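## Task

Pull the wooden spoon out of the jar, which holds five utensils (wooden spoon, dark wooden spatula, black nylon turner, red nylon spoon, steel serving spoon). Set it down lying flat on the cutting board so that the midpoint of its length sits above the board and it touches neither the table, the jar nor any other utensil. The remaining four utensils must still be in the jar and the jar must be standing upright. Nothing may depend on the robot holding it at the end: release the spoon and withdraw the hands.

## Robot and tools

ROBOT. There are two arms, left_arm and right_arm, on opposite sides of the table. left_arm's base is on the +y side. Both carry an identical five-finger RIGHT hand, so hand axes and numbers mean the same thing on both; they are not mirrored.

SCENE FRAME. The origin is on the table surface halfway between the two bases. The table top is z = 0 and +z is up. Result poses are in metres with quaternions in wxyz order; velocities are in m/s and rad/s. Printed positions can be a little off, more so at long reach.

HAND POINT AND ITS AXES. Each arm is steered by a hand point that sits 0.05 m in front of the palm, where index pad and thumb tip meet in a pinch. +z runs along the straightened fingers, which extend 0.06 to 0.07 m past the point. +y points out of the palm. +x points across the palm toward the little finger, away from the thumb. A wrist bracket on the little-finger side sticks out 0.03 m beyond the point along +y and 0.11 m across, and it can collide with things. With the thumb turned fully in front of the palm, a whole-hand wrap holds objects 0.035 to 0.08 m thick.

THE ROW (28 numbers, each in [-1, 1]). One flat list covers both arms: left arm first, then right. Each arm's 14 numbers are dx, dy, dz, rx, ry, rz, then little, ring, middle, index, thumb_bend, thumb_turn, force_limit, speed. Always send all 28, even if one arm stays idle.
- dx..rz are an OFFSET, not a pose, expressed in that hand point's own axes. The base is the hand point's pose in the most recent result that showed it. Before any such result in the scene, and for the second and later calls in one reply, the base is where the robot is when the action begins. 1.0 equals 0.6 m of travel or 180 degrees. rx, ry, rz form a single rotation vector. Every row counts from that same base, not from the row before it. All zeros drives the arm back to that base, so zeros do not mean wait.
- The hand numbers are absolute targets. For fingers and thumb_bend, +1 is straight/open and -1 is fully curled/bent. For thumb_turn, +1 is beside the palm and -1 is across in front of it. A pinch is roughly index -0.22, thumb_bend -0.75, thumb_turn -0.57. force_limit runs linearly from about 0 N at -1 to 10 N at +1 (15 N for the two thumb motors). It only stops closing, never opening. speed runs from almost zero at -1 to full at +1, where a full stroke takes 0.6 s. For a soft grip, close at speed -0.9 or slower. There is no value for no change: to keep a hand as it is, resend its last eight numbers. If none have been sent yet, use hand_measured plus hand_force_limit and hand_speed.

TOOLS.
- execute_actions {actions, pictures}. actions is empty (look only), or holds exactly one item. An item is either {rows: up to 15 rows, steps: 3 to 15}, with 1/30 s per step, default 15, and the last row repeated to fill out the steps; or {steps: up to 300} as a wait, counted from the previous result including your reply time. pictures true adds camera images; an empty list always includes them. A refused call moves nothing.
- move {target, speed, stop_force}. target is one 28-number row, with offsets counted as above. Each hand point travels in a straight line and both arms finish together, taking 0.5 to 10 s. speed is 0.002 to 0.5 m/s (default 0.25); turning is capped at twice that in rad/s. The optional stop_force, 9 to 40 N and shared by both arms, ends an arm's path once its wrist senses that much extra resistance. Use it only with slow moves that do not rotate the hand. Omit it when lifting away from a surface you are pressing on.
- wait {seconds: 0 to 10}: lets time run without sending anything new.
- zoom_image {camera, region [x0,y0,x1,y1]}: the region is in pixels, at most 504x504. Cameras are cam_high and cam_low (504x504), plus cam_left_wrist and cam_right_wrist (616x616).
- show_instructions: shows the reference pages.
- finished_scene {scene: 1 or 2}: grades the current scene and starts the next. This is final.

MOTION LIMITS. On each control step the commanded pose is clipped to within 100 mm and 16 degrees of the measured pose. Motion trails commands by about 0.17 s, so long moves may stop short. Read the pose in the result and command the remainder. Results are sampled 3 steps before an action ends, and those leftover steps run while you reply.

READING RESULTS. The state line gives each arm's pose and velocities. HELD marks steps that were not sent, and pose unreachable means the clearance check changed the command. A Hand target line shows where the controller is driving. For the six motors, hand_measured gives positions on the command scale. hand_stopped_by gives moving, target, force, stalled or fault per motor. hand_load_n gives load in N; if it drops to about zero, the grip has been lost. Wrist force and Wrist torque are in end-effector axes and include noise of a few N; each axis saturates near 50 N. A move also reports a move: line with its ending (done, off_target, moving, held, fault, contact), any limits (paced = clipped, held = some steps blocked), and distance to target.

AVOID. A contact torque over the joint limits (138 N m for the big joints, 25.7 N m for the wrist joints) or an outside force of 150 N stops that arm for 10 s. Stiff arms fault even when commanded just slightly past a firm surface. Never let the two arms hit or press on each other. Do not knock or drop anything off the table or tip the jar. Avoid slams and drops. Long heavy holds heat motors: a warning comes at 70 °C and the brakes engage at 85 °C. At the end, open the hand and move it away so that the utensil stays put on its own.

Each tool is called after "Request:" as name(argument=value, ...), one argument or row to a line, values as JSON.

Reference images:

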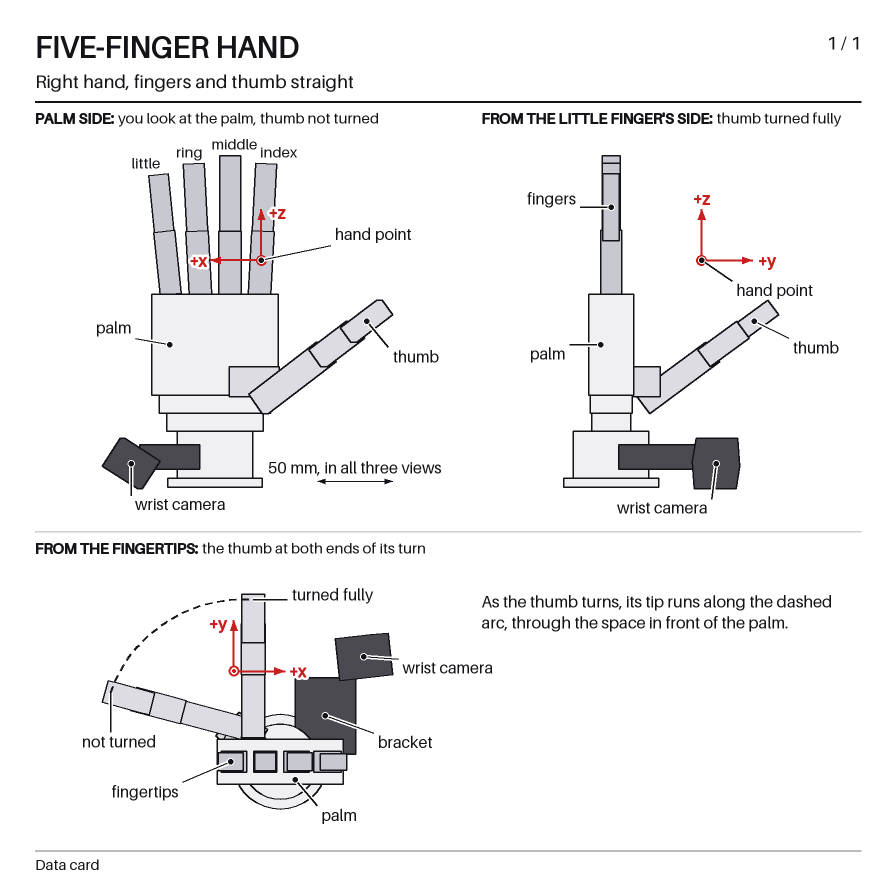

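## Session

Request:
execute_actions(
  actions=[],
)

Scene clock: 0.00 s of 5600.00 s.
left_arm: end_effector_position=(+0.2915, +0.4629, +0.4779) hand_measured=(+1.000, +1.000, +1.000, +1.000, +1.000, +1.000) hand_load_n=(+0.0, +0.0, +0.0, +0.0, +0.0, +0.0) hand_stopped_by=(target, target, target, target, target, target) hand_force_limit=0.00 hand_speed=-0.80 end_effector_quat_wxyz=(-0.017, +0.390, +0.921, +0.007) end_effector_velocity=(-0.000, -0.000, -0.000) end_effector_angular_velocity=(+0.000, +0.002, +0.000) | right_arm: end_effector_position=(+0.1703, -0.2667, +0.4699) hand_measured=(+1.000, +1.000, +1.000, +1.000, +1.000, +1.000) hand_load_n=(+0.0, +0.0, +0.0, +0.0, +0.0, +0.0) hand_stopped_by=(target, target, target, target, target, target) hand_force_limit=0.00 hand_speed=-0.80 end_effector_quat_wxyz=(-0.012, -0.303, +0.953, -0.014) end_effector_velocity=(-0.000, +0.000, +0.000) end_effector_angular_velocity=(+0.001, +0.000, -0.000)
Joint positions: left_arm=[ 0.535 -1.721  1.348  1.978  1.583 -1.899] | right_arm=[-1.203 -1.708  1.354  1.95   1.598 -1.855]
Joint velocities: left_arm=[-0.001  0.001 -0.     0.     0.002 -0.001] | right_arm=[-0.    -0.     0.    -0.    -0.001  0.   ]
Joint torques (N m, as the arm reports them, + toward a larger angle): no reading
Motor temperatures (°C, as the motors report them): left_arm=[31 30 30 39 35 42] | right_arm=[33 29 30 40 36 38]
Wrist force (N, on the end effector, along its own x y z axes, offset not removed): no reading
Wrist torque (N m, same axes, about the end effector's origin, offset not removed): no reading
Hand target (left_arm): +0.291, +0.463, +0.478; -0.017, +0.390, +0.921, +0.007
Hand target (right_arm): +0.170, -0.267, +0.470; -0.012, -0.303, +0.953, -0.014

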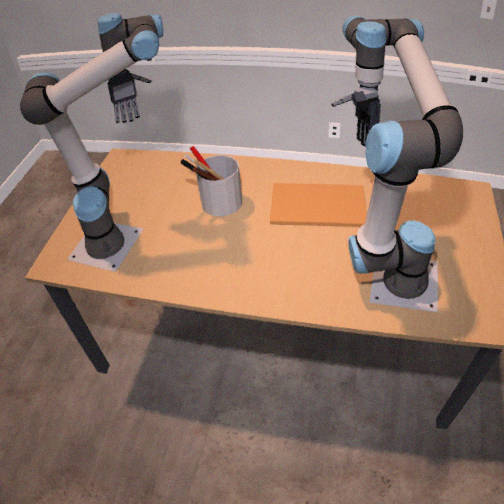

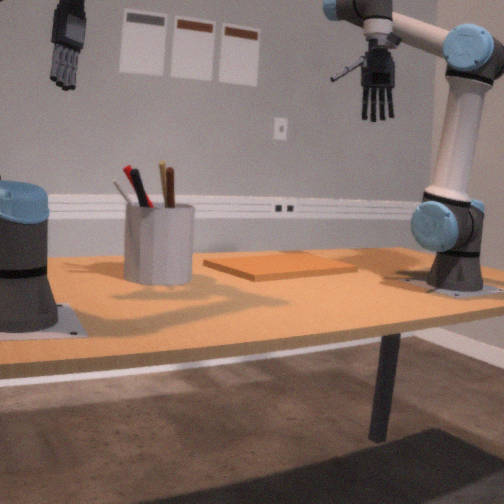

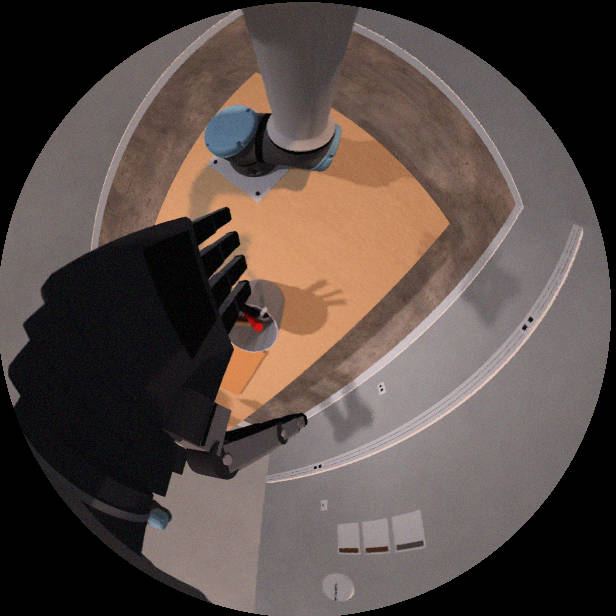

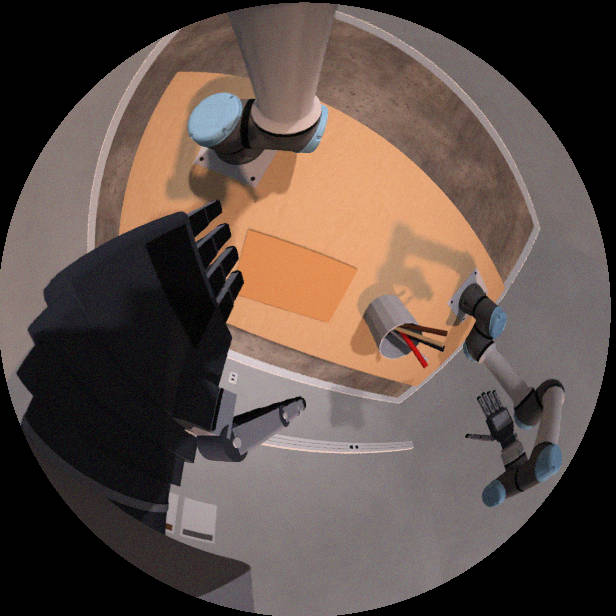

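Request:
zoom_image(
  camera="cam_high",
  region=[150, 120, 390, 240],
)

Request:
zoom_image(
  camera="cam_low",
  region=[90, 140, 250, 300],
)

Region (150, 120, 390, 240) of cam_high's 504x504 image, scaled by 2.100, with more detail than that image has.

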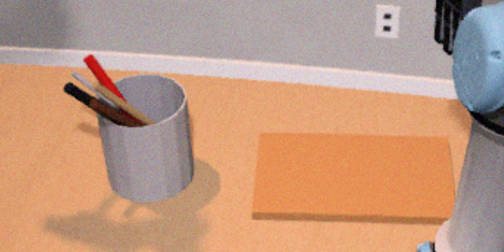

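Region (90, 140, 250, 300) of cam_low's 504x504 image, scaled by 3.150, with more detail than that image has.

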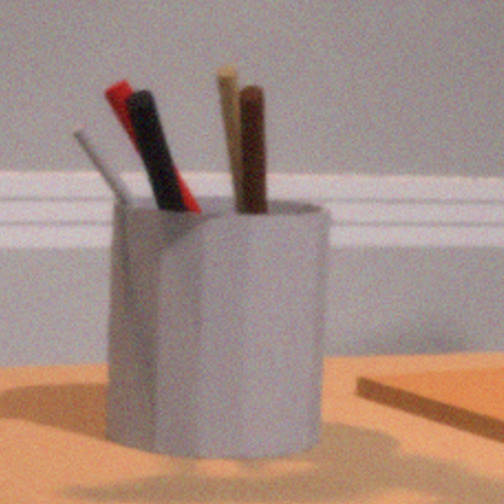

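Request:
move(
  target=[-0.19,-0.28,0.08,0,0,0,1,1,1,1,1,1,0,-0.8,0,0,0,0,0,0,1,1,1,1,1,1,0,-0.8],
)

Scene clock: 1.83 s of 5600.00 s.
left_arm: end_effector_position=(+0.2491, +0.2655, +0.4258) hand_measured=(+1.000, +1.000, +1.000, +1.000, +1.000, +1.000) hand_load_n=(+0.0, +0.0, +0.0, +0.0, +0.0, +0.0) hand_stopped_by=(target, target, target, target, target, target) hand_force_limit=0.00 hand_speed=-0.80 end_effector_quat_wxyz=(-0.017, +0.390, +0.921, +0.006) end_effector_velocity=(+0.000, -0.003, -0.000) end_effector_angular_velocity=(-0.001, -0.002, +0.002) | right_arm: end_effector_position=(+0.1703, -0.2667, +0.4699) hand_measured=(+1.000, +1.000, +1.000, +1.000, +1.000, +1.000) hand_load_n=(+0.0, +0.0, +0.0, +0.0, +0.0, +0.0) hand_stopped_by=(target, target, target, target, target, target) hand_force_limit=0.00 hand_speed=-0.80 end_effector_quat_wxyz=(-0.012, -0.303, +0.953, -0.014) end_effector_velocity=(-0.000, -0.000, -0.000) end_effector_angular_velocity=(-0.000, +0.000, +0.001)
Joint positions: left_arm=[ 0.189 -1.441  1.208  1.83   1.595 -2.245] | right_arm=[-1.203 -1.708  1.354  1.95   1.598 -1.855]
Joint velocities: left_arm=[-0.001  0.006 -0.007 -0.    -0.001 -0.003] | right_arm=[ 0.     0.     0.     0.     0.    -0.001]
Joint torques (N m, as the arm reports them, + toward a larger angle): left_arm=[ -6.92 -10.65 -25.91   4.88  -2.19  -2.08] | right_arm=[ -0.31 -10.74 -18.29   2.67   0.18   0.15]
Motor temperatures (°C, as the motors report them): left_arm=[31 30 30 39 35 42] | right_arm=[33 29 30 40 36 38]
Wrist force (N, on the end effector, along its own x y z axes, offset not removed): left_arm=[-0.4 -1.5 0.8] | right_arm=[0.2 2.4 2.5]
Wrist torque (N m, same axes, about the end effector's origin, offset not removed): left_arm=[-0.23 -0.26 0.00] | right_arm=[0.37 -0.27 -0.02]
Hand target (left_arm): +0.249, +0.265, +0.426; -0.017, +0.390, +0.921, +0.006
Hand target (right_arm): +0.170, -0.267, +0.470; -0.012, -0.303, +0.953, -0.014
Off the commanded pose (left_arm): 0.000 m, 0 deg.
Off the commanded pose (right_arm): 0.000 m, 0 deg.
Kept back: nothing.
move: done

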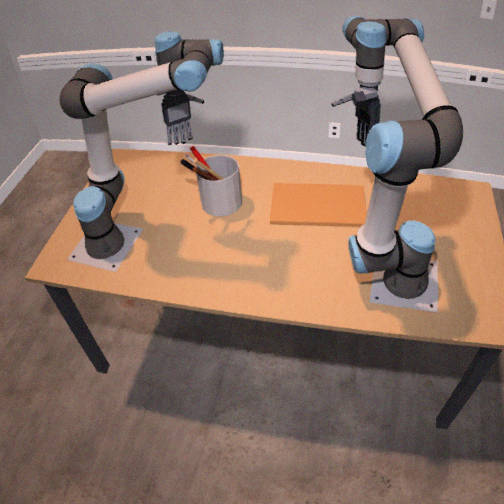

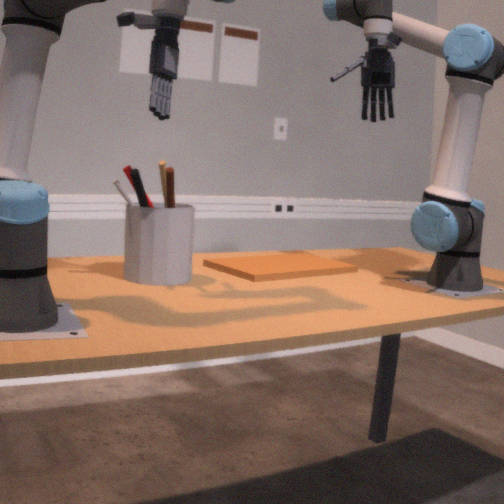

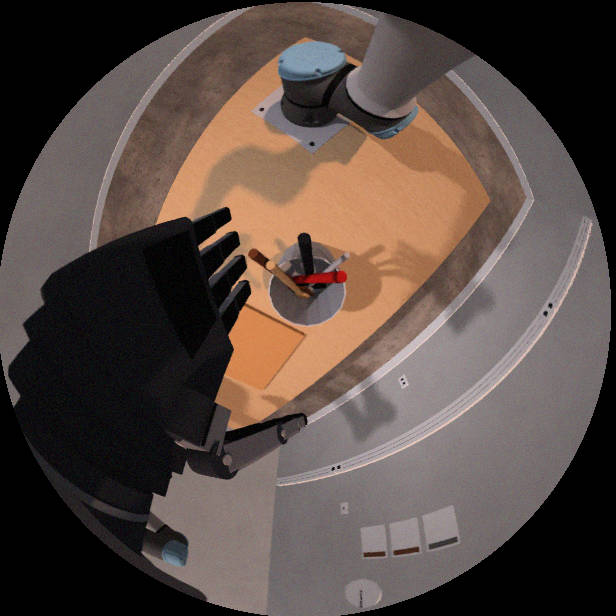

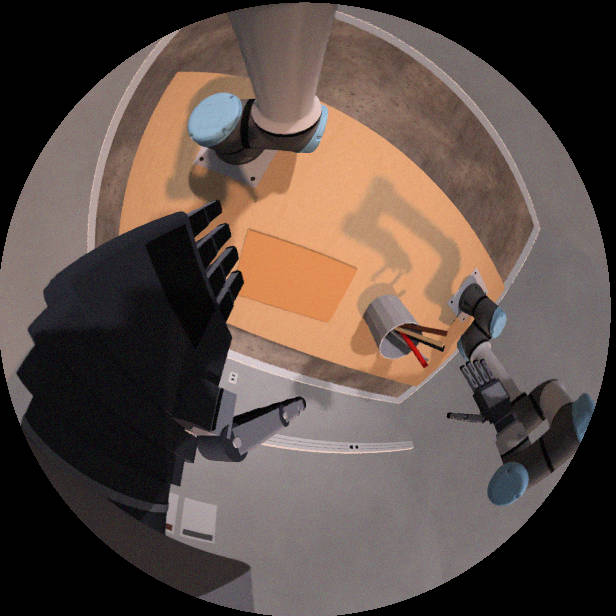

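Request:
move(
  target=[-0.1,-0.05,0.15,0,0,0,1,1,1,1,1,1,0,-0.8,0,0,0,0,0,0,1,1,1,1,1,1,0,-0.8],
)

Request:
zoom_image(
  camera="cam_left_wrist",
  region=[158, 108, 558, 508],
)

Scene clock: 3.37 s of 5600.00 s.
left_arm: end_effector_position=(+0.2668, +0.2041, +0.3339) hand_measured=(+1.000, +1.000, +1.000, +1.000, +1.000, +1.000) hand_load_n=(+0.0, +0.0, +0.0, +0.0, +0.0, +0.0) hand_stopped_by=(target, target, target, target, target, target) hand_force_limit=0.00 hand_speed=-0.80 end_effector_quat_wxyz=(-0.017, +0.390, +0.921, +0.006) end_effector_velocity=(-0.000, -0.002, -0.003) end_effector_angular_velocity=(+0.001, +0.001, -0.000) | right_arm: end_effector_position=(+0.1703, -0.2667, +0.4699) hand_measured=(+1.000, +1.000, +1.000, +1.000, +1.000, +1.000) hand_load_n=(+0.0, +0.0, +0.0, +0.0, +0.0, +0.0) hand_stopped_by=(target, target, target, target, target, target) hand_force_limit=0.00 hand_speed=-0.80 end_effector_quat_wxyz=(-0.012, -0.303, +0.953, -0.014) end_effector_velocity=(-0.000, -0.000, -0.000) end_effector_angular_velocity=(-0.000, +0.001, +0.001)
Joint positions: left_arm=[ 0.218 -1.305  1.28   1.624  1.594 -2.216] | right_arm=[-1.203 -1.708  1.354  1.95   1.598 -1.855]
Joint velocities: left_arm=[ 0.     0.005 -0.    -0.004  0.001  0.   ] | right_arm=[ 0.     0.     0.     0.     0.    -0.001]
Joint torques (N m, as the arm reports them, + toward a larger angle): left_arm=[  7.1  -17.36 -27.67  -0.52  -2.16   2.35] | right_arm=[  0.29 -10.57 -17.7    2.96   0.05   0.14]
Motor temperatures (°C, as the motors report them): left_arm=[31 30 30 39 35 42] | right_arm=[33 29 30 40 36 38]
Wrist force (N, on the end effector, along its own x y z axes, offset not removed): left_arm=[-0.7 -1.4 0.4] | right_arm=[-0.7 3.9 2.3]
Wrist torque (N m, same axes, about the end effector's origin, offset not removed): left_arm=[-0.25 -0.14 0.01] | right_arm=[0.65 -0.18 0.04]
Hand target (left_arm): +0.267, +0.204, +0.334; -0.017, +0.390, +0.921, +0.006
Hand target (right_arm): +0.170, -0.267, +0.470; -0.012, -0.303, +0.953, -0.014
Off the commanded pose (left_arm): 0.000 m, 0 deg.
Off the commanded pose (right_arm): 0.000 m, 0 deg.
Kept back: nothing.
move: done

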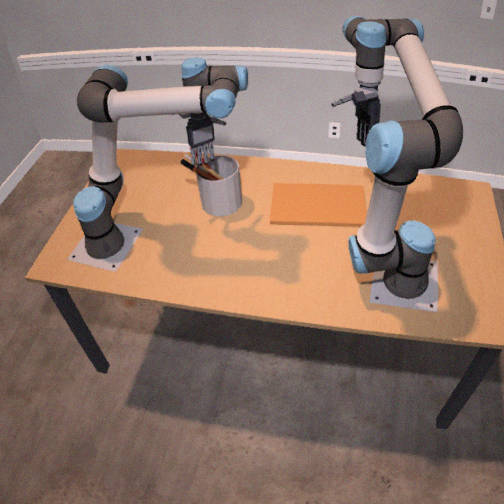

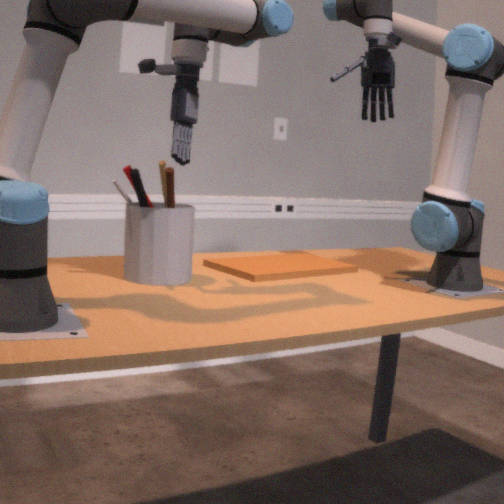

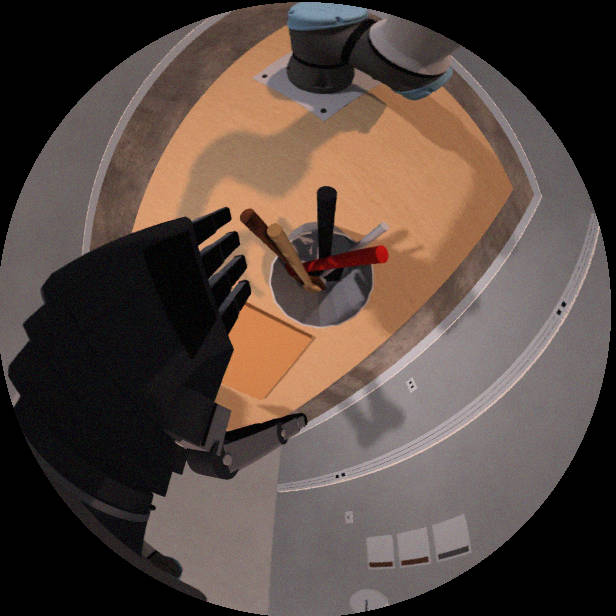

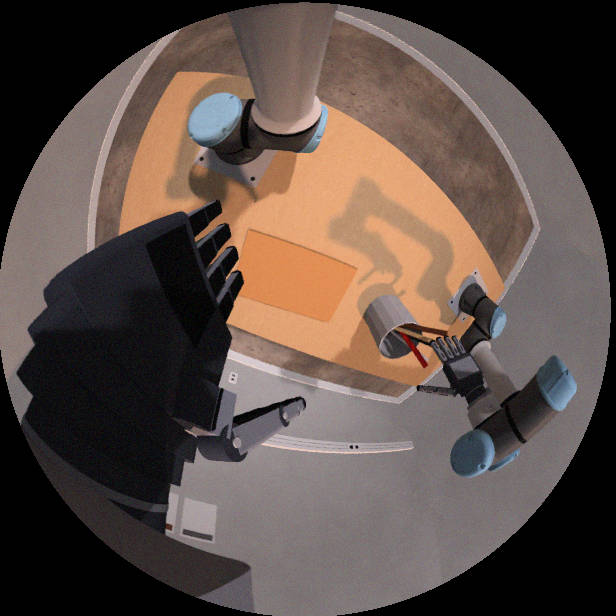

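Region (158, 108, 558, 508) of cam_left_wrist's 616x616 image, scaled by 1.260, with more detail than that image has.

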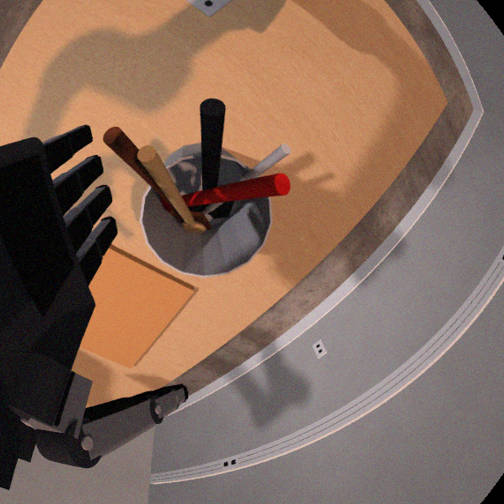

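Request:
move(
  target=[0.06,0.045,-0.02,0.53,0,-0.84,1,1,1,0.3,-0.5,-0.57,-0.2,0,0,0,0,0,0,0,1,1,1,1,1,1,0,-0.8],
)

Scene clock: 11.07 s of 5600.00 s.
left_arm: end_effector_position=(+0.2615, +0.2486, +0.3474) hand_measured=(+1.000, +1.000, +1.000, +0.300, -0.500, -0.570) hand_load_n=(+0.0, +0.0, +0.0, +0.0, +0.0, +0.0) hand_stopped_by=(target, target, target, target, target, target) hand_force_limit=-0.20 hand_speed=0.00 end_effector_quat_wxyz=(+0.203, +0.783, -0.343, +0.477) end_effector_velocity=(-0.000, +0.000, -0.001) end_effector_angular_velocity=(+0.003, -0.001, +0.020) | right_arm: end_effector_position=(+0.1703, -0.2667, +0.4699) hand_measured=(+1.000, +1.000, +1.000, +1.000, +1.000, +1.000) hand_load_n=(+0.0, +0.0, +0.0, +0.0, +0.0, +0.0) hand_stopped_by=(target, target, target, target, target, target) hand_force_limit=0.00 hand_speed=-0.80 end_effector_quat_wxyz=(-0.012, -0.303, +0.953, -0.014) end_effector_velocity=(+0.000, -0.000, -0.000) end_effector_angular_velocity=(-0.002, -0.001, -0.000)
Joint positions: left_arm=[ 0.122 -2.081  1.98   0.71   0.942 -5.092] | right_arm=[-1.203 -1.708  1.354  1.95   1.598 -1.855]
Joint velocities: left_arm=[-0.034 -0.002  0.006  0.021 -0.045 -0.037] | right_arm=[ 0.    -0.    -0.    -0.     0.002  0.001]
Joint torques (N m, as the arm reports them, + toward a larger angle): left_arm=[ -6.95 -13.44 -14.4    2.9   -2.61  -2.91] | right_arm=[  0.88 -11.05 -17.69   2.99   0.38   0.13]
Motor temperatures (°C, as the motors report them): left_arm=[31 30 30 39 35 42] | right_arm=[33 29 30 40 36 38]
Wrist force (N, on the end effector, along its own x y z axes, offset not removed): left_arm=[0.3 -1.7 0.9] | right_arm=[1.0 2.4 0.8]
Wrist torque (N m, same axes, about the end effector's origin, offset not removed): left_arm=[-0.25 -0.30 0.06] | right_arm=[0.46 -0.36 0.10]
Hand target (left_arm): +0.261, +0.249, +0.347; +0.203, +0.784, -0.342, +0.477
Hand target (right_arm): +0.170, -0.267, +0.470; -0.012, -0.303, +0.953, -0.014
Off the commanded pose (left_arm): 0.000 m, 0 deg.
Off the commanded pose (right_arm): 0.000 m, 0 deg.
Kept back: nothing.
move: done

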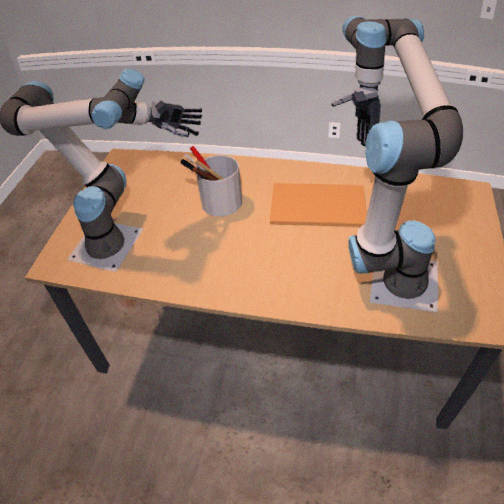

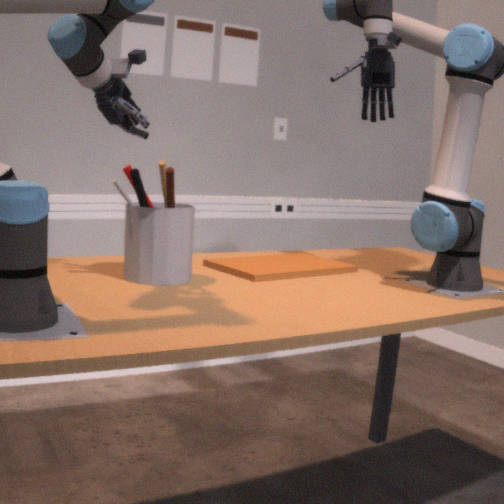

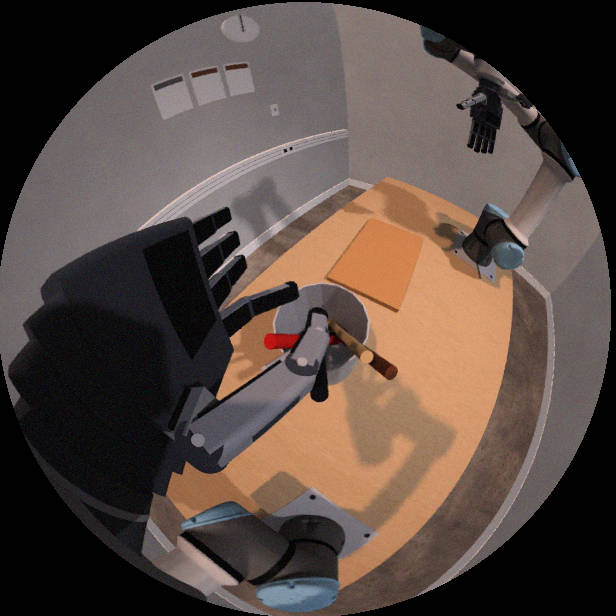

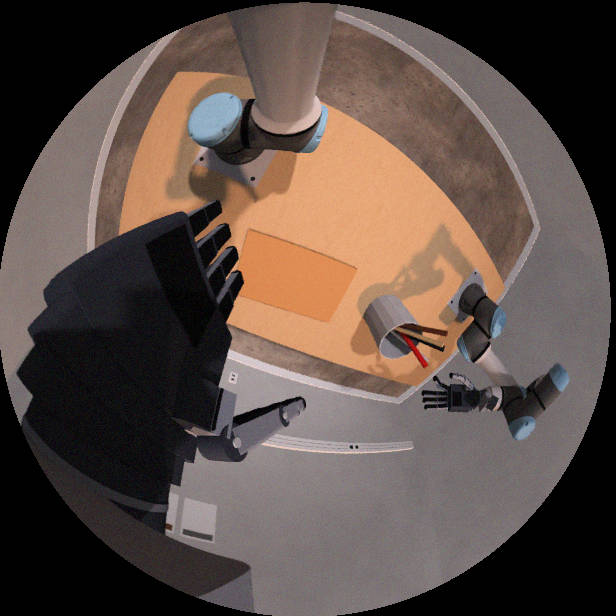

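Request:
move(
  target=[-0.06,0.07,0,0,0,0,1,1,1,0.3,-0.5,-0.57,-0.2,0,0,0,0,0,0,0,1,1,1,1,1,1,0,-0.8],
  speed=0.1,
)

Scene clock: 12.43 s of 5600.00 s.
left_arm: end_effector_position=(+0.2200, +0.2323, +0.3154) hand_measured=(+1.000, +1.000, +1.000, +0.300, -0.500, -0.570) hand_load_n=(+0.0, +0.0, +0.0, +0.0, +0.0, +0.0) hand_stopped_by=(target, target, target, target, target, target) hand_force_limit=-0.20 hand_speed=0.00 end_effector_quat_wxyz=(+0.204, +0.783, -0.344, +0.476) end_effector_velocity=(-0.003, -0.001, -0.003) end_effector_angular_velocity=(+0.002, -0.002, +0.013) | right_arm: end_effector_position=(+0.1703, -0.2667, +0.4699) hand_measured=(+1.000, +1.000, +1.000, +1.000, +1.000, +1.000) hand_load_n=(+0.0, +0.0, +0.0, +0.0, +0.0, +0.0) hand_stopped_by=(target, target, target, target, target, target) hand_force_limit=0.00 hand_speed=-0.80 end_effector_quat_wxyz=(-0.012, -0.303, +0.953, -0.014) end_effector_velocity=(-0.001, +0.000, -0.000) end_effector_angular_velocity=(-0.000, -0.000, +0.002)
Joint positions: left_arm=[-0.215 -2.107  2.109  0.818  0.687 -5.395] | right_arm=[-1.203 -1.708  1.354  1.95   1.598 -1.855]
Joint velocities: left_arm=[-0.049  0.004  0.015  0.038 -0.044 -0.07 ] | right_arm=[ 0.001 -0.     0.    -0.     0.    -0.001]
Joint torques (N m, as the arm reports them, + toward a larger angle): left_arm=[ -7.31  14.37 -16.49   3.46  -3.12  -2.49] | right_arm=[  0.35 -11.33 -17.77   2.84   0.2    0.15]
Motor temperatures (°C, as the motors report them): left_arm=[31 30 30 39 35 42] | right_arm=[33 29 30 40 36 38]
Wrist force (N, on the end effector, along its own x y z axes, offset not removed): left_arm=[-0.5 -1.7 0.2] | right_arm=[1.6 1.2 3.1]
Wrist torque (N m, same axes, about the end effector's origin, offset not removed): left_arm=[-0.19 -0.12 0.03] | right_arm=[0.12 -0.47 0.10]
Hand target (left_arm): +0.220, +0.232, +0.315; +0.204, +0.783, -0.344, +0.476
Hand target (right_arm): +0.170, -0.267, +0.470; -0.012, -0.303, +0.953, -0.014
Off the commanded pose (left_arm): 0.000 m, 0 deg.
Off the commanded pose (right_arm): 0.000 m, 0 deg.
Kept back: nothing.
move: done

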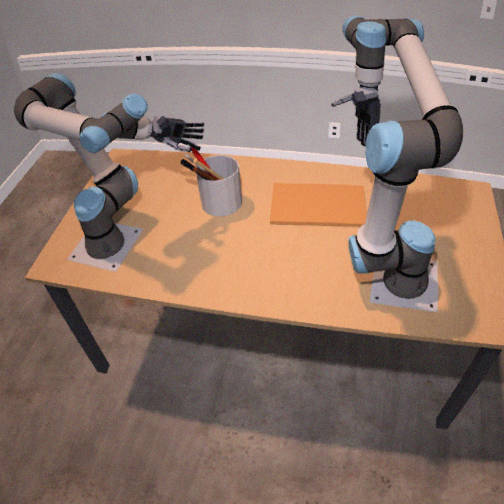

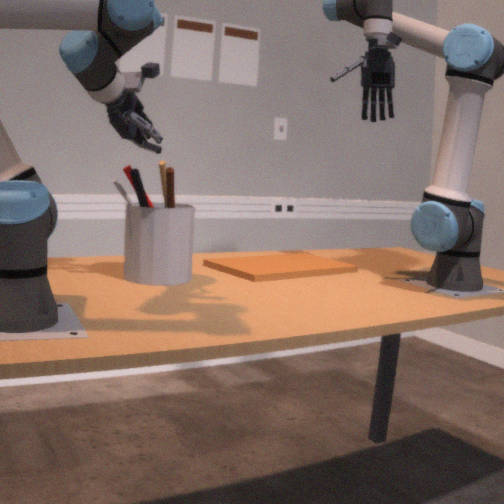

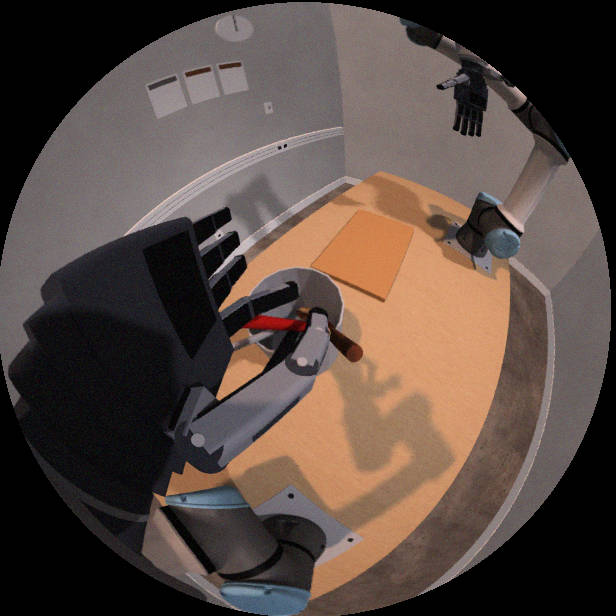

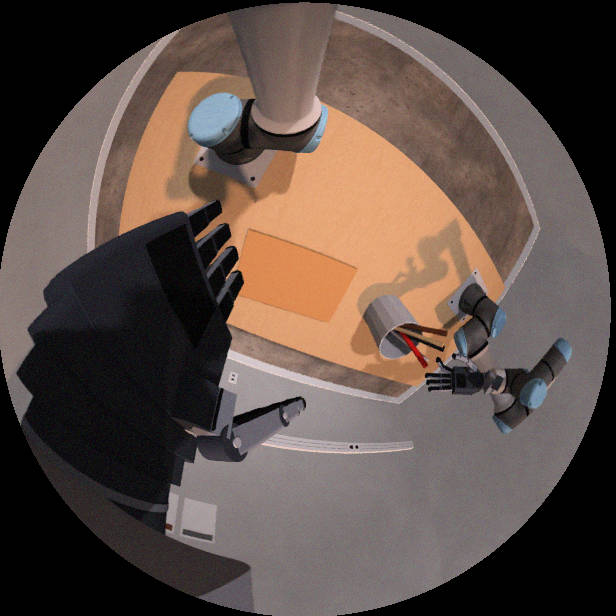

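Request:
move(
  target=[-0.01,0,0.09,0,0,0,1,1,1,0.3,-0.5,-0.57,-0.2,0,0,0,0,0,0,0,1,1,1,1,1,1,0,-0.8],
  speed=0.08,
)

Request:
zoom_image(
  camera="cam_low",
  region=[90, 90, 250, 250],
)

Scene clock: 13.90 s of 5600.00 s.
left_arm: end_effector_position=(+0.2506, +0.1997, +0.2853) hand_measured=(+1.000, +1.000, +1.000, +0.300, -0.500, -0.570) hand_load_n=(+0.0, +0.0, +0.0, +0.0, +0.0, +0.0) hand_stopped_by=(target, target, target, target, target, target) hand_force_limit=-0.20 hand_speed=0.00 end_effector_quat_wxyz=(+0.204, +0.783, -0.344, +0.476) end_effector_velocity=(+0.001, -0.002, -0.002) end_effector_angular_velocity=(+0.002, +0.004, -0.006) | right_arm: end_effector_position=(+0.1703, -0.2667, +0.4699) hand_measured=(+1.000, +1.000, +1.000, +1.000, +1.000, +1.000) hand_load_n=(+0.0, +0.0, +0.0, +0.0, +0.0, +0.0) hand_stopped_by=(target, target, target, target, target, target) hand_force_limit=0.00 hand_speed=-0.80 end_effector_quat_wxyz=(-0.012, -0.303, +0.953, -0.014) end_effector_velocity=(-0.000, +0.000, +0.000) end_effector_angular_velocity=(+0.002, +0.000, +0.000)
Joint positions: left_arm=[ 0.052 -1.969  2.085  0.525  0.886 -5.144] | right_arm=[-1.203 -1.708  1.354  1.95   1.598 -1.855]
Joint velocities: left_arm=[ 0.018  0.01  -0.003 -0.014  0.022  0.015] | right_arm=[-0.    -0.     0.    -0.    -0.002 -0.001]
Joint torques (N m, as the arm reports them, + toward a larger angle): left_arm=[  7.36   9.19 -28.9   -2.32   1.88   2.74] | right_arm=[ -0.17 -10.52 -18.04   2.75   0.11   0.06]
Motor temperatures (°C, as the motors report them): left_arm=[31 30 30 39 35 42] | right_arm=[33 29 30 40 36 38]
Wrist force (N, on the end effector, along its own x y z axes, offset not removed): left_arm=[0.1 -1.7 0.1] | right_arm=[1.9 2.2 2.7]
Wrist torque (N m, same axes, about the end effector's origin, offset not removed): left_arm=[-0.17 -0.31 0.00] | right_arm=[0.34 -0.48 0.22]
Hand target (left_arm): +0.251, +0.199, +0.285; +0.204, +0.783, -0.344, +0.476
Hand target (right_arm): +0.170, -0.267, +0.470; -0.012, -0.303, +0.953, -0.014
Off the commanded pose (left_arm): 0.000 m, 0 deg.
Off the commanded pose (right_arm): 0.000 m, 0 deg.
Kept back: nothing.
move: done

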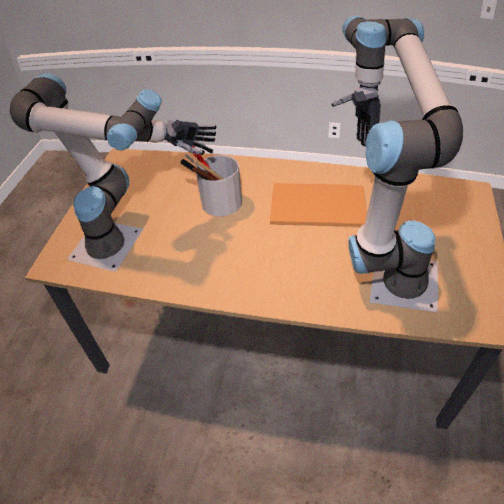

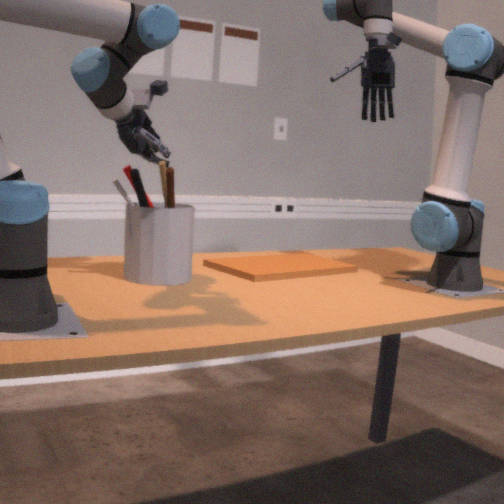

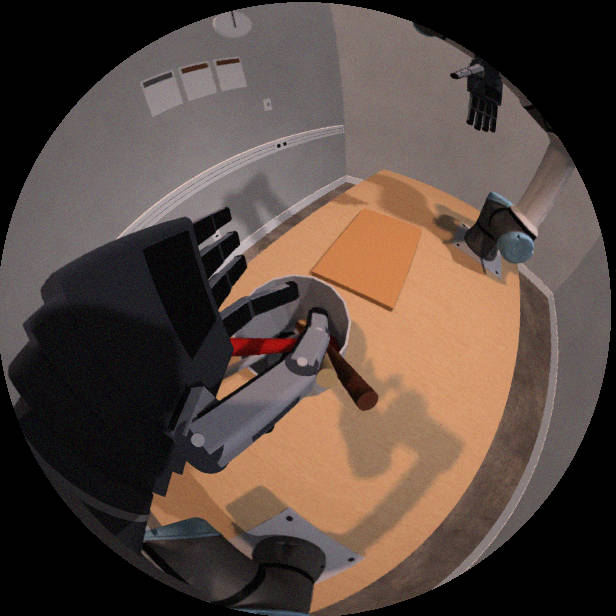

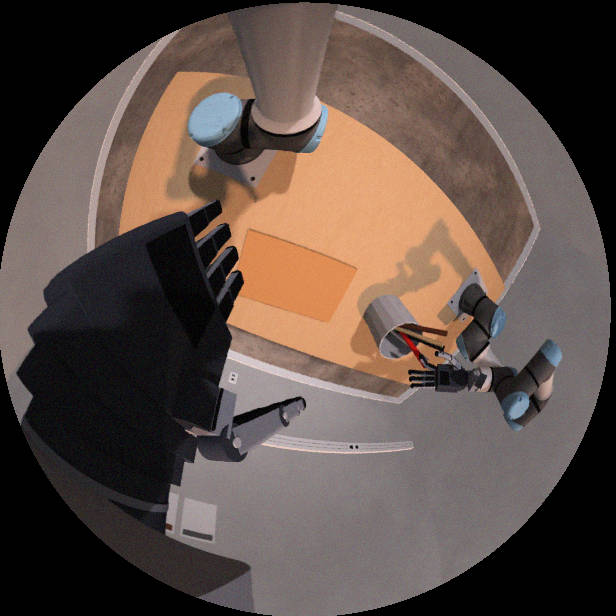

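Region (90, 90, 250, 250) of cam_low's 504x504 image, scaled by 3.150, with more detail than that image has.

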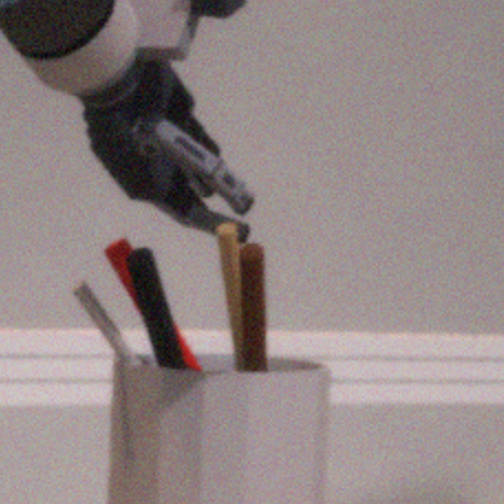

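Request:
move(
  target=[0,0.017,-0.1,0,0,0,1,1,1,0.3,-0.5,-0.57,-0.2,0,0,0,0,0,0,0,1,1,1,1,1,1,0,-0.8],
  speed=0.08,
)

Scene clock: 15.50 s of 5600.00 s.
left_arm: end_effector_position=(+0.2073, +0.2312, +0.3130) hand_measured=(+1.000, +1.000, +1.000, +0.300, -0.500, -0.570) hand_load_n=(+0.0, +0.0, +0.0, +0.0, +0.0, +0.0) hand_stopped_by=(target, target, target, target, target, target) hand_force_limit=-0.20 hand_speed=0.00 end_effector_quat_wxyz=(+0.205, +0.783, -0.345, +0.475) end_effector_velocity=(-0.002, +0.002, -0.000) end_effector_angular_velocity=(+0.000, -0.006, +0.022) | right_arm: end_effector_position=(+0.1703, -0.2667, +0.4699) hand_measured=(+1.000, +1.000, +1.000, +1.000, +1.000, +1.000) hand_load_n=(+0.0, +0.0, +0.0, +0.0, +0.0, +0.0) hand_stopped_by=(target, target, target, target, target, target) hand_force_limit=0.00 hand_speed=-0.80 end_effector_quat_wxyz=(-0.012, -0.303, +0.953, -0.014) end_effector_velocity=(-0.000, -0.000, -0.000) end_effector_angular_velocity=(-0.001, -0.000, +0.001)
Joint positions: left_arm=[-0.327 -2.115  2.139  0.904  0.618 -5.532] | right_arm=[-1.203 -1.708  1.354  1.95   1.598 -1.855]
Joint velocities: left_arm=[-0.075 -0.002  0.024  0.085 -0.062 -0.129] | right_arm=[ 0.001  0.    -0.    -0.     0.001  0.   ]
Joint torques (N m, as the arm reports them, + toward a larger angle): left_arm=[ -6.5   -9.87 -14.59   3.63  -3.49  -2.87] | right_arm=[  0.28 -10.42 -17.09   2.75   0.26   0.09]
Motor temperatures (°C, as the motors report them): left_arm=[31 30 30 39 35 42] | right_arm=[33 29 30 40 36 38]
Wrist force (N, on the end effector, along its own x y z axes, offset not removed): left_arm=[-0.2 -0.1 0.5] | right_arm=[1.9 2.1 2.8]
Wrist torque (N m, same axes, about the end effector's origin, offset not removed): left_arm=[0.00 -0.18 0.05] | right_arm=[0.28 -0.50 0.11]
Hand target (left_arm): +0.207, +0.231, +0.313; +0.204, +0.783, -0.344, +0.476
Hand target (right_arm): +0.170, -0.267, +0.470; -0.012, -0.303, +0.953, -0.014
Off the commanded pose (left_arm): 0.001 m, 0 deg.
Off the commanded pose (right_arm): 0.000 m, 0 deg.
Kept back: nothing.
move: done

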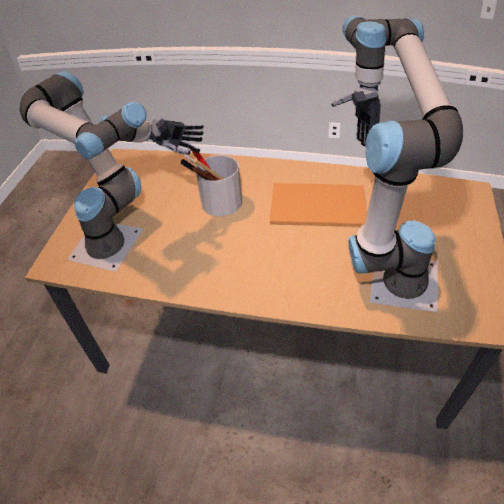

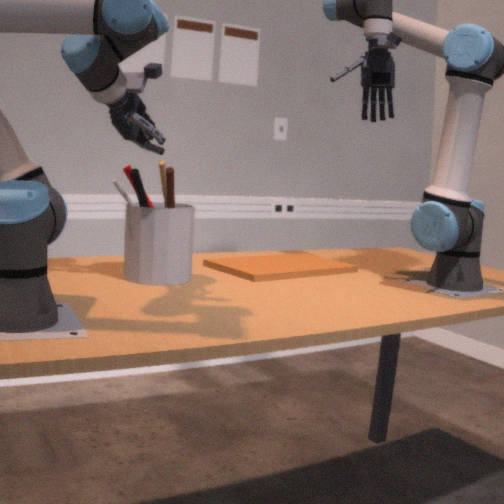

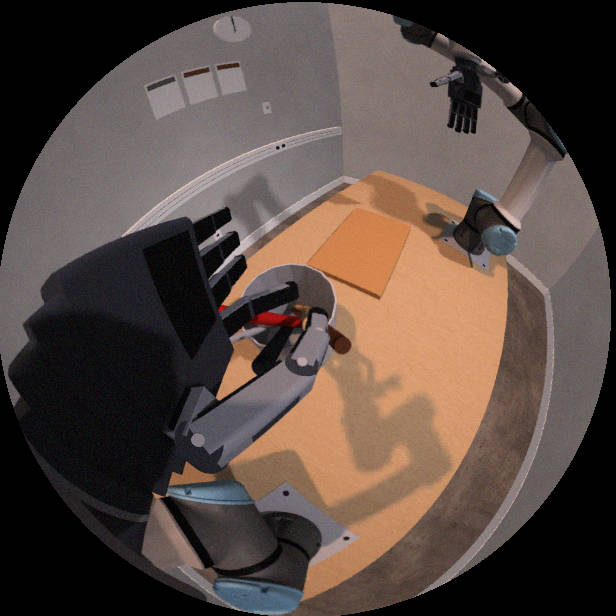

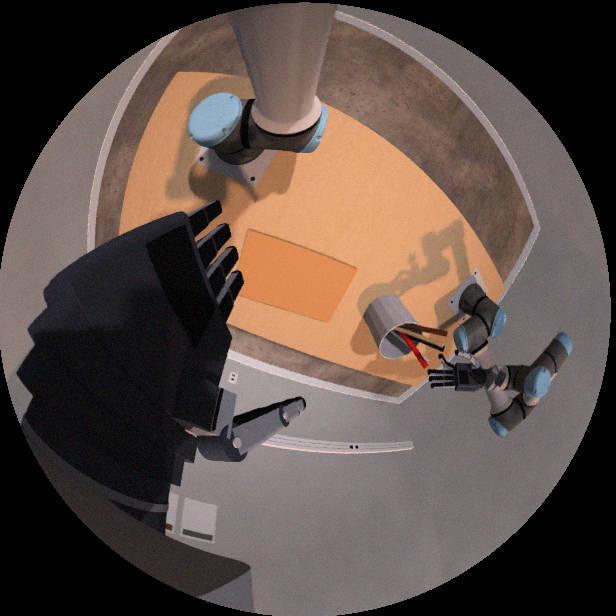

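Request:
move(
  target=[-0.09,0,0,0,0,0,1,1,1,0.3,-0.5,-0.57,-0.2,0,0,0,0,0,0,0,1,1,1,1,1,1,0,-0.8],
  speed=0.05,
)

Request:
zoom_image(
  camera="cam_low",
  region=[90, 90, 250, 250],
)

Request:
zoom_image(
  camera="cam_left_wrist",
  region=[208, 208, 408, 408],
)

Scene clock: 17.27 s of 5600.00 s.
left_arm: end_effector_position=(+0.1913, +0.2488, +0.2655) hand_measured=(+1.000, +1.000, +1.000, +0.300, -0.500, -0.570) hand_load_n=(+0.0, +0.0, +0.0, +0.0, +0.0, +0.0) hand_stopped_by=(target, target, target, target, target, target) hand_force_limit=-0.20 hand_speed=0.00 end_effector_quat_wxyz=(+0.207, +0.783, -0.350, +0.470) end_effector_velocity=(-0.002, +0.002, -0.003) end_effector_angular_velocity=(-0.008, -0.012, +0.020) | right_arm: end_effector_position=(+0.1703, -0.2667, +0.4699) hand_measured=(+1.000, +1.000, +1.000, +1.000, +1.000, +1.000) hand_load_n=(+0.0, +0.0, +0.0, +0.0, +0.0, +0.0) hand_stopped_by=(target, target, target, target, target, target) hand_force_limit=0.00 hand_speed=-0.80 end_effector_quat_wxyz=(-0.012, -0.303, +0.953, -0.014) end_effector_velocity=(-0.000, +0.000, +0.000) end_effector_angular_velocity=(-0.000, -0.001, +0.001)
Joint positions: left_arm=[-0.627 -2.179  2.383  1.158  0.504 -6.039] | right_arm=[-1.203 -1.708  1.354  1.95   1.598 -1.855]
Joint velocities: left_arm=[-0.142 -0.006  0.089  0.202 -0.048 -0.323] | right_arm=[ 0.001 -0.    -0.    -0.     0.     0.   ]
Joint torques (N m, as the arm reports them, + toward a larger angle): left_arm=[ -6.58  -6.19 -10.29   4.56  -2.08  -3.72] | right_arm=[  0.04 -10.76 -17.54   2.83   0.2   -0.03]
Motor temperatures (°C, as the motors report them): left_arm=[31 30 30 39 35 42] | right_arm=[33 29 30 40 36 38]
Wrist force (N, on the end effector, along its own x y z axes, offset not removed): left_arm=[7.2 -1.3 0.2] | right_arm=[0.4 1.5 2.2]
Wrist torque (N m, same axes, about the end effector's origin, offset not removed): left_arm=[-0.18 -0.26 0.46] | right_arm=[0.27 -0.19 -0.02]
Hand target (left_arm): +0.191, +0.249, +0.265; +0.206, +0.783, -0.349, +0.472
Hand target (right_arm): +0.170, -0.267, +0.470; -0.012, -0.303, +0.953, -0.014
Off the commanded pose (left_arm): 0.001 m, 1 deg.
Off the commanded pose (right_arm): 0.000 m, 0 deg.
Kept back: nothing.
move: done

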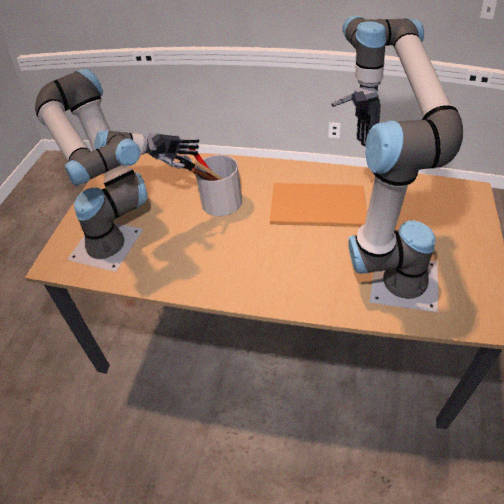

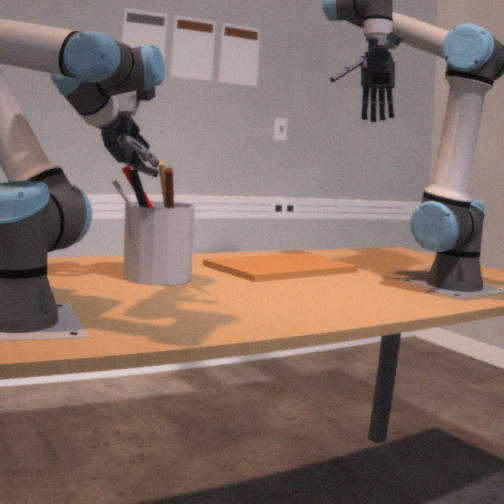

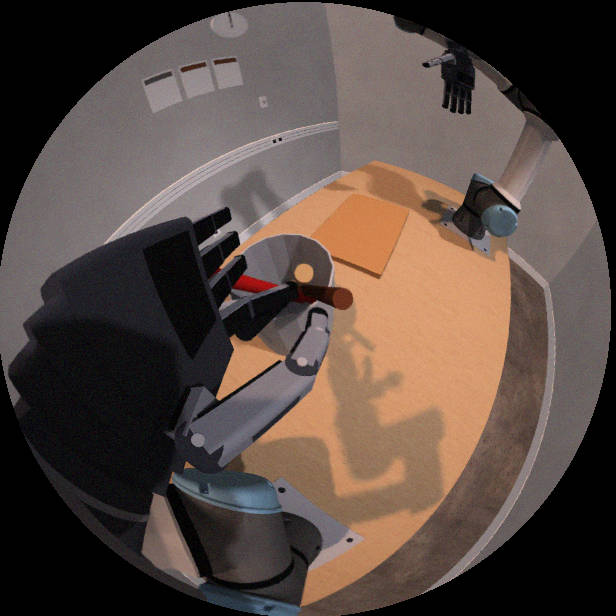

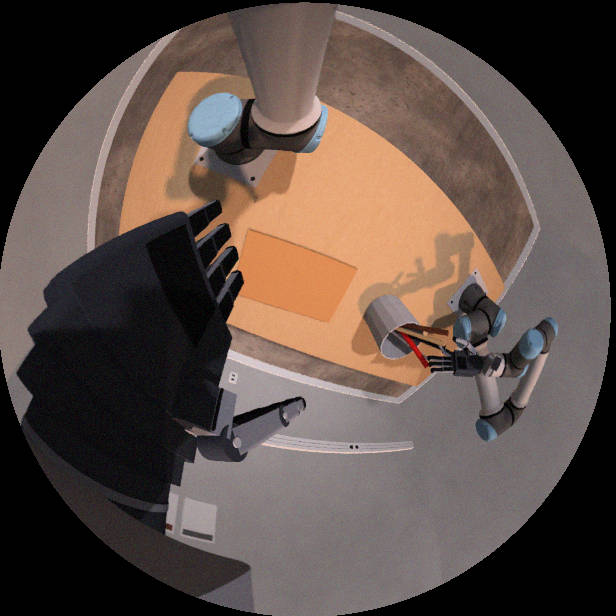

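Region (90, 90, 250, 250) of cam_low's 504x504 image, scaled by 3.150, with more detail than that image has.

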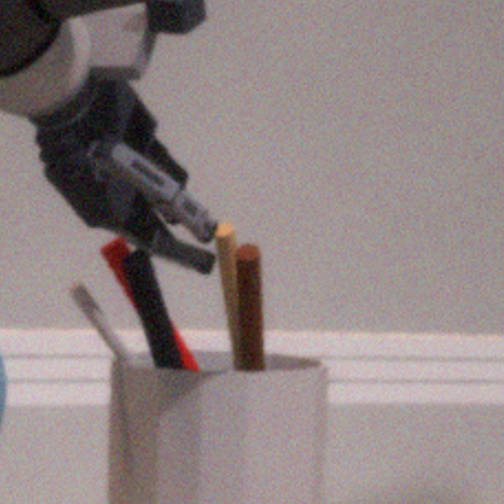

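Region (208, 208, 408, 408) of cam_left_wrist's 616x616 image, scaled by 2.520, with more detail than that image has.

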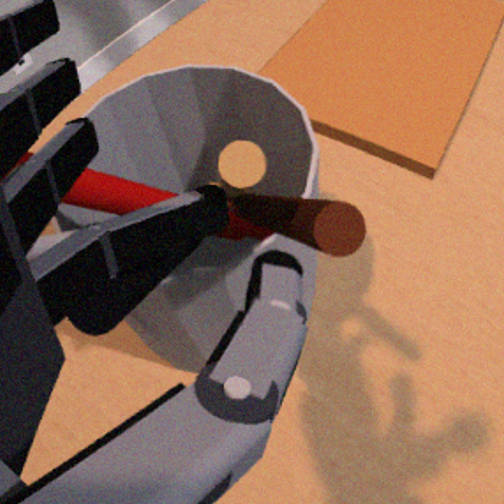

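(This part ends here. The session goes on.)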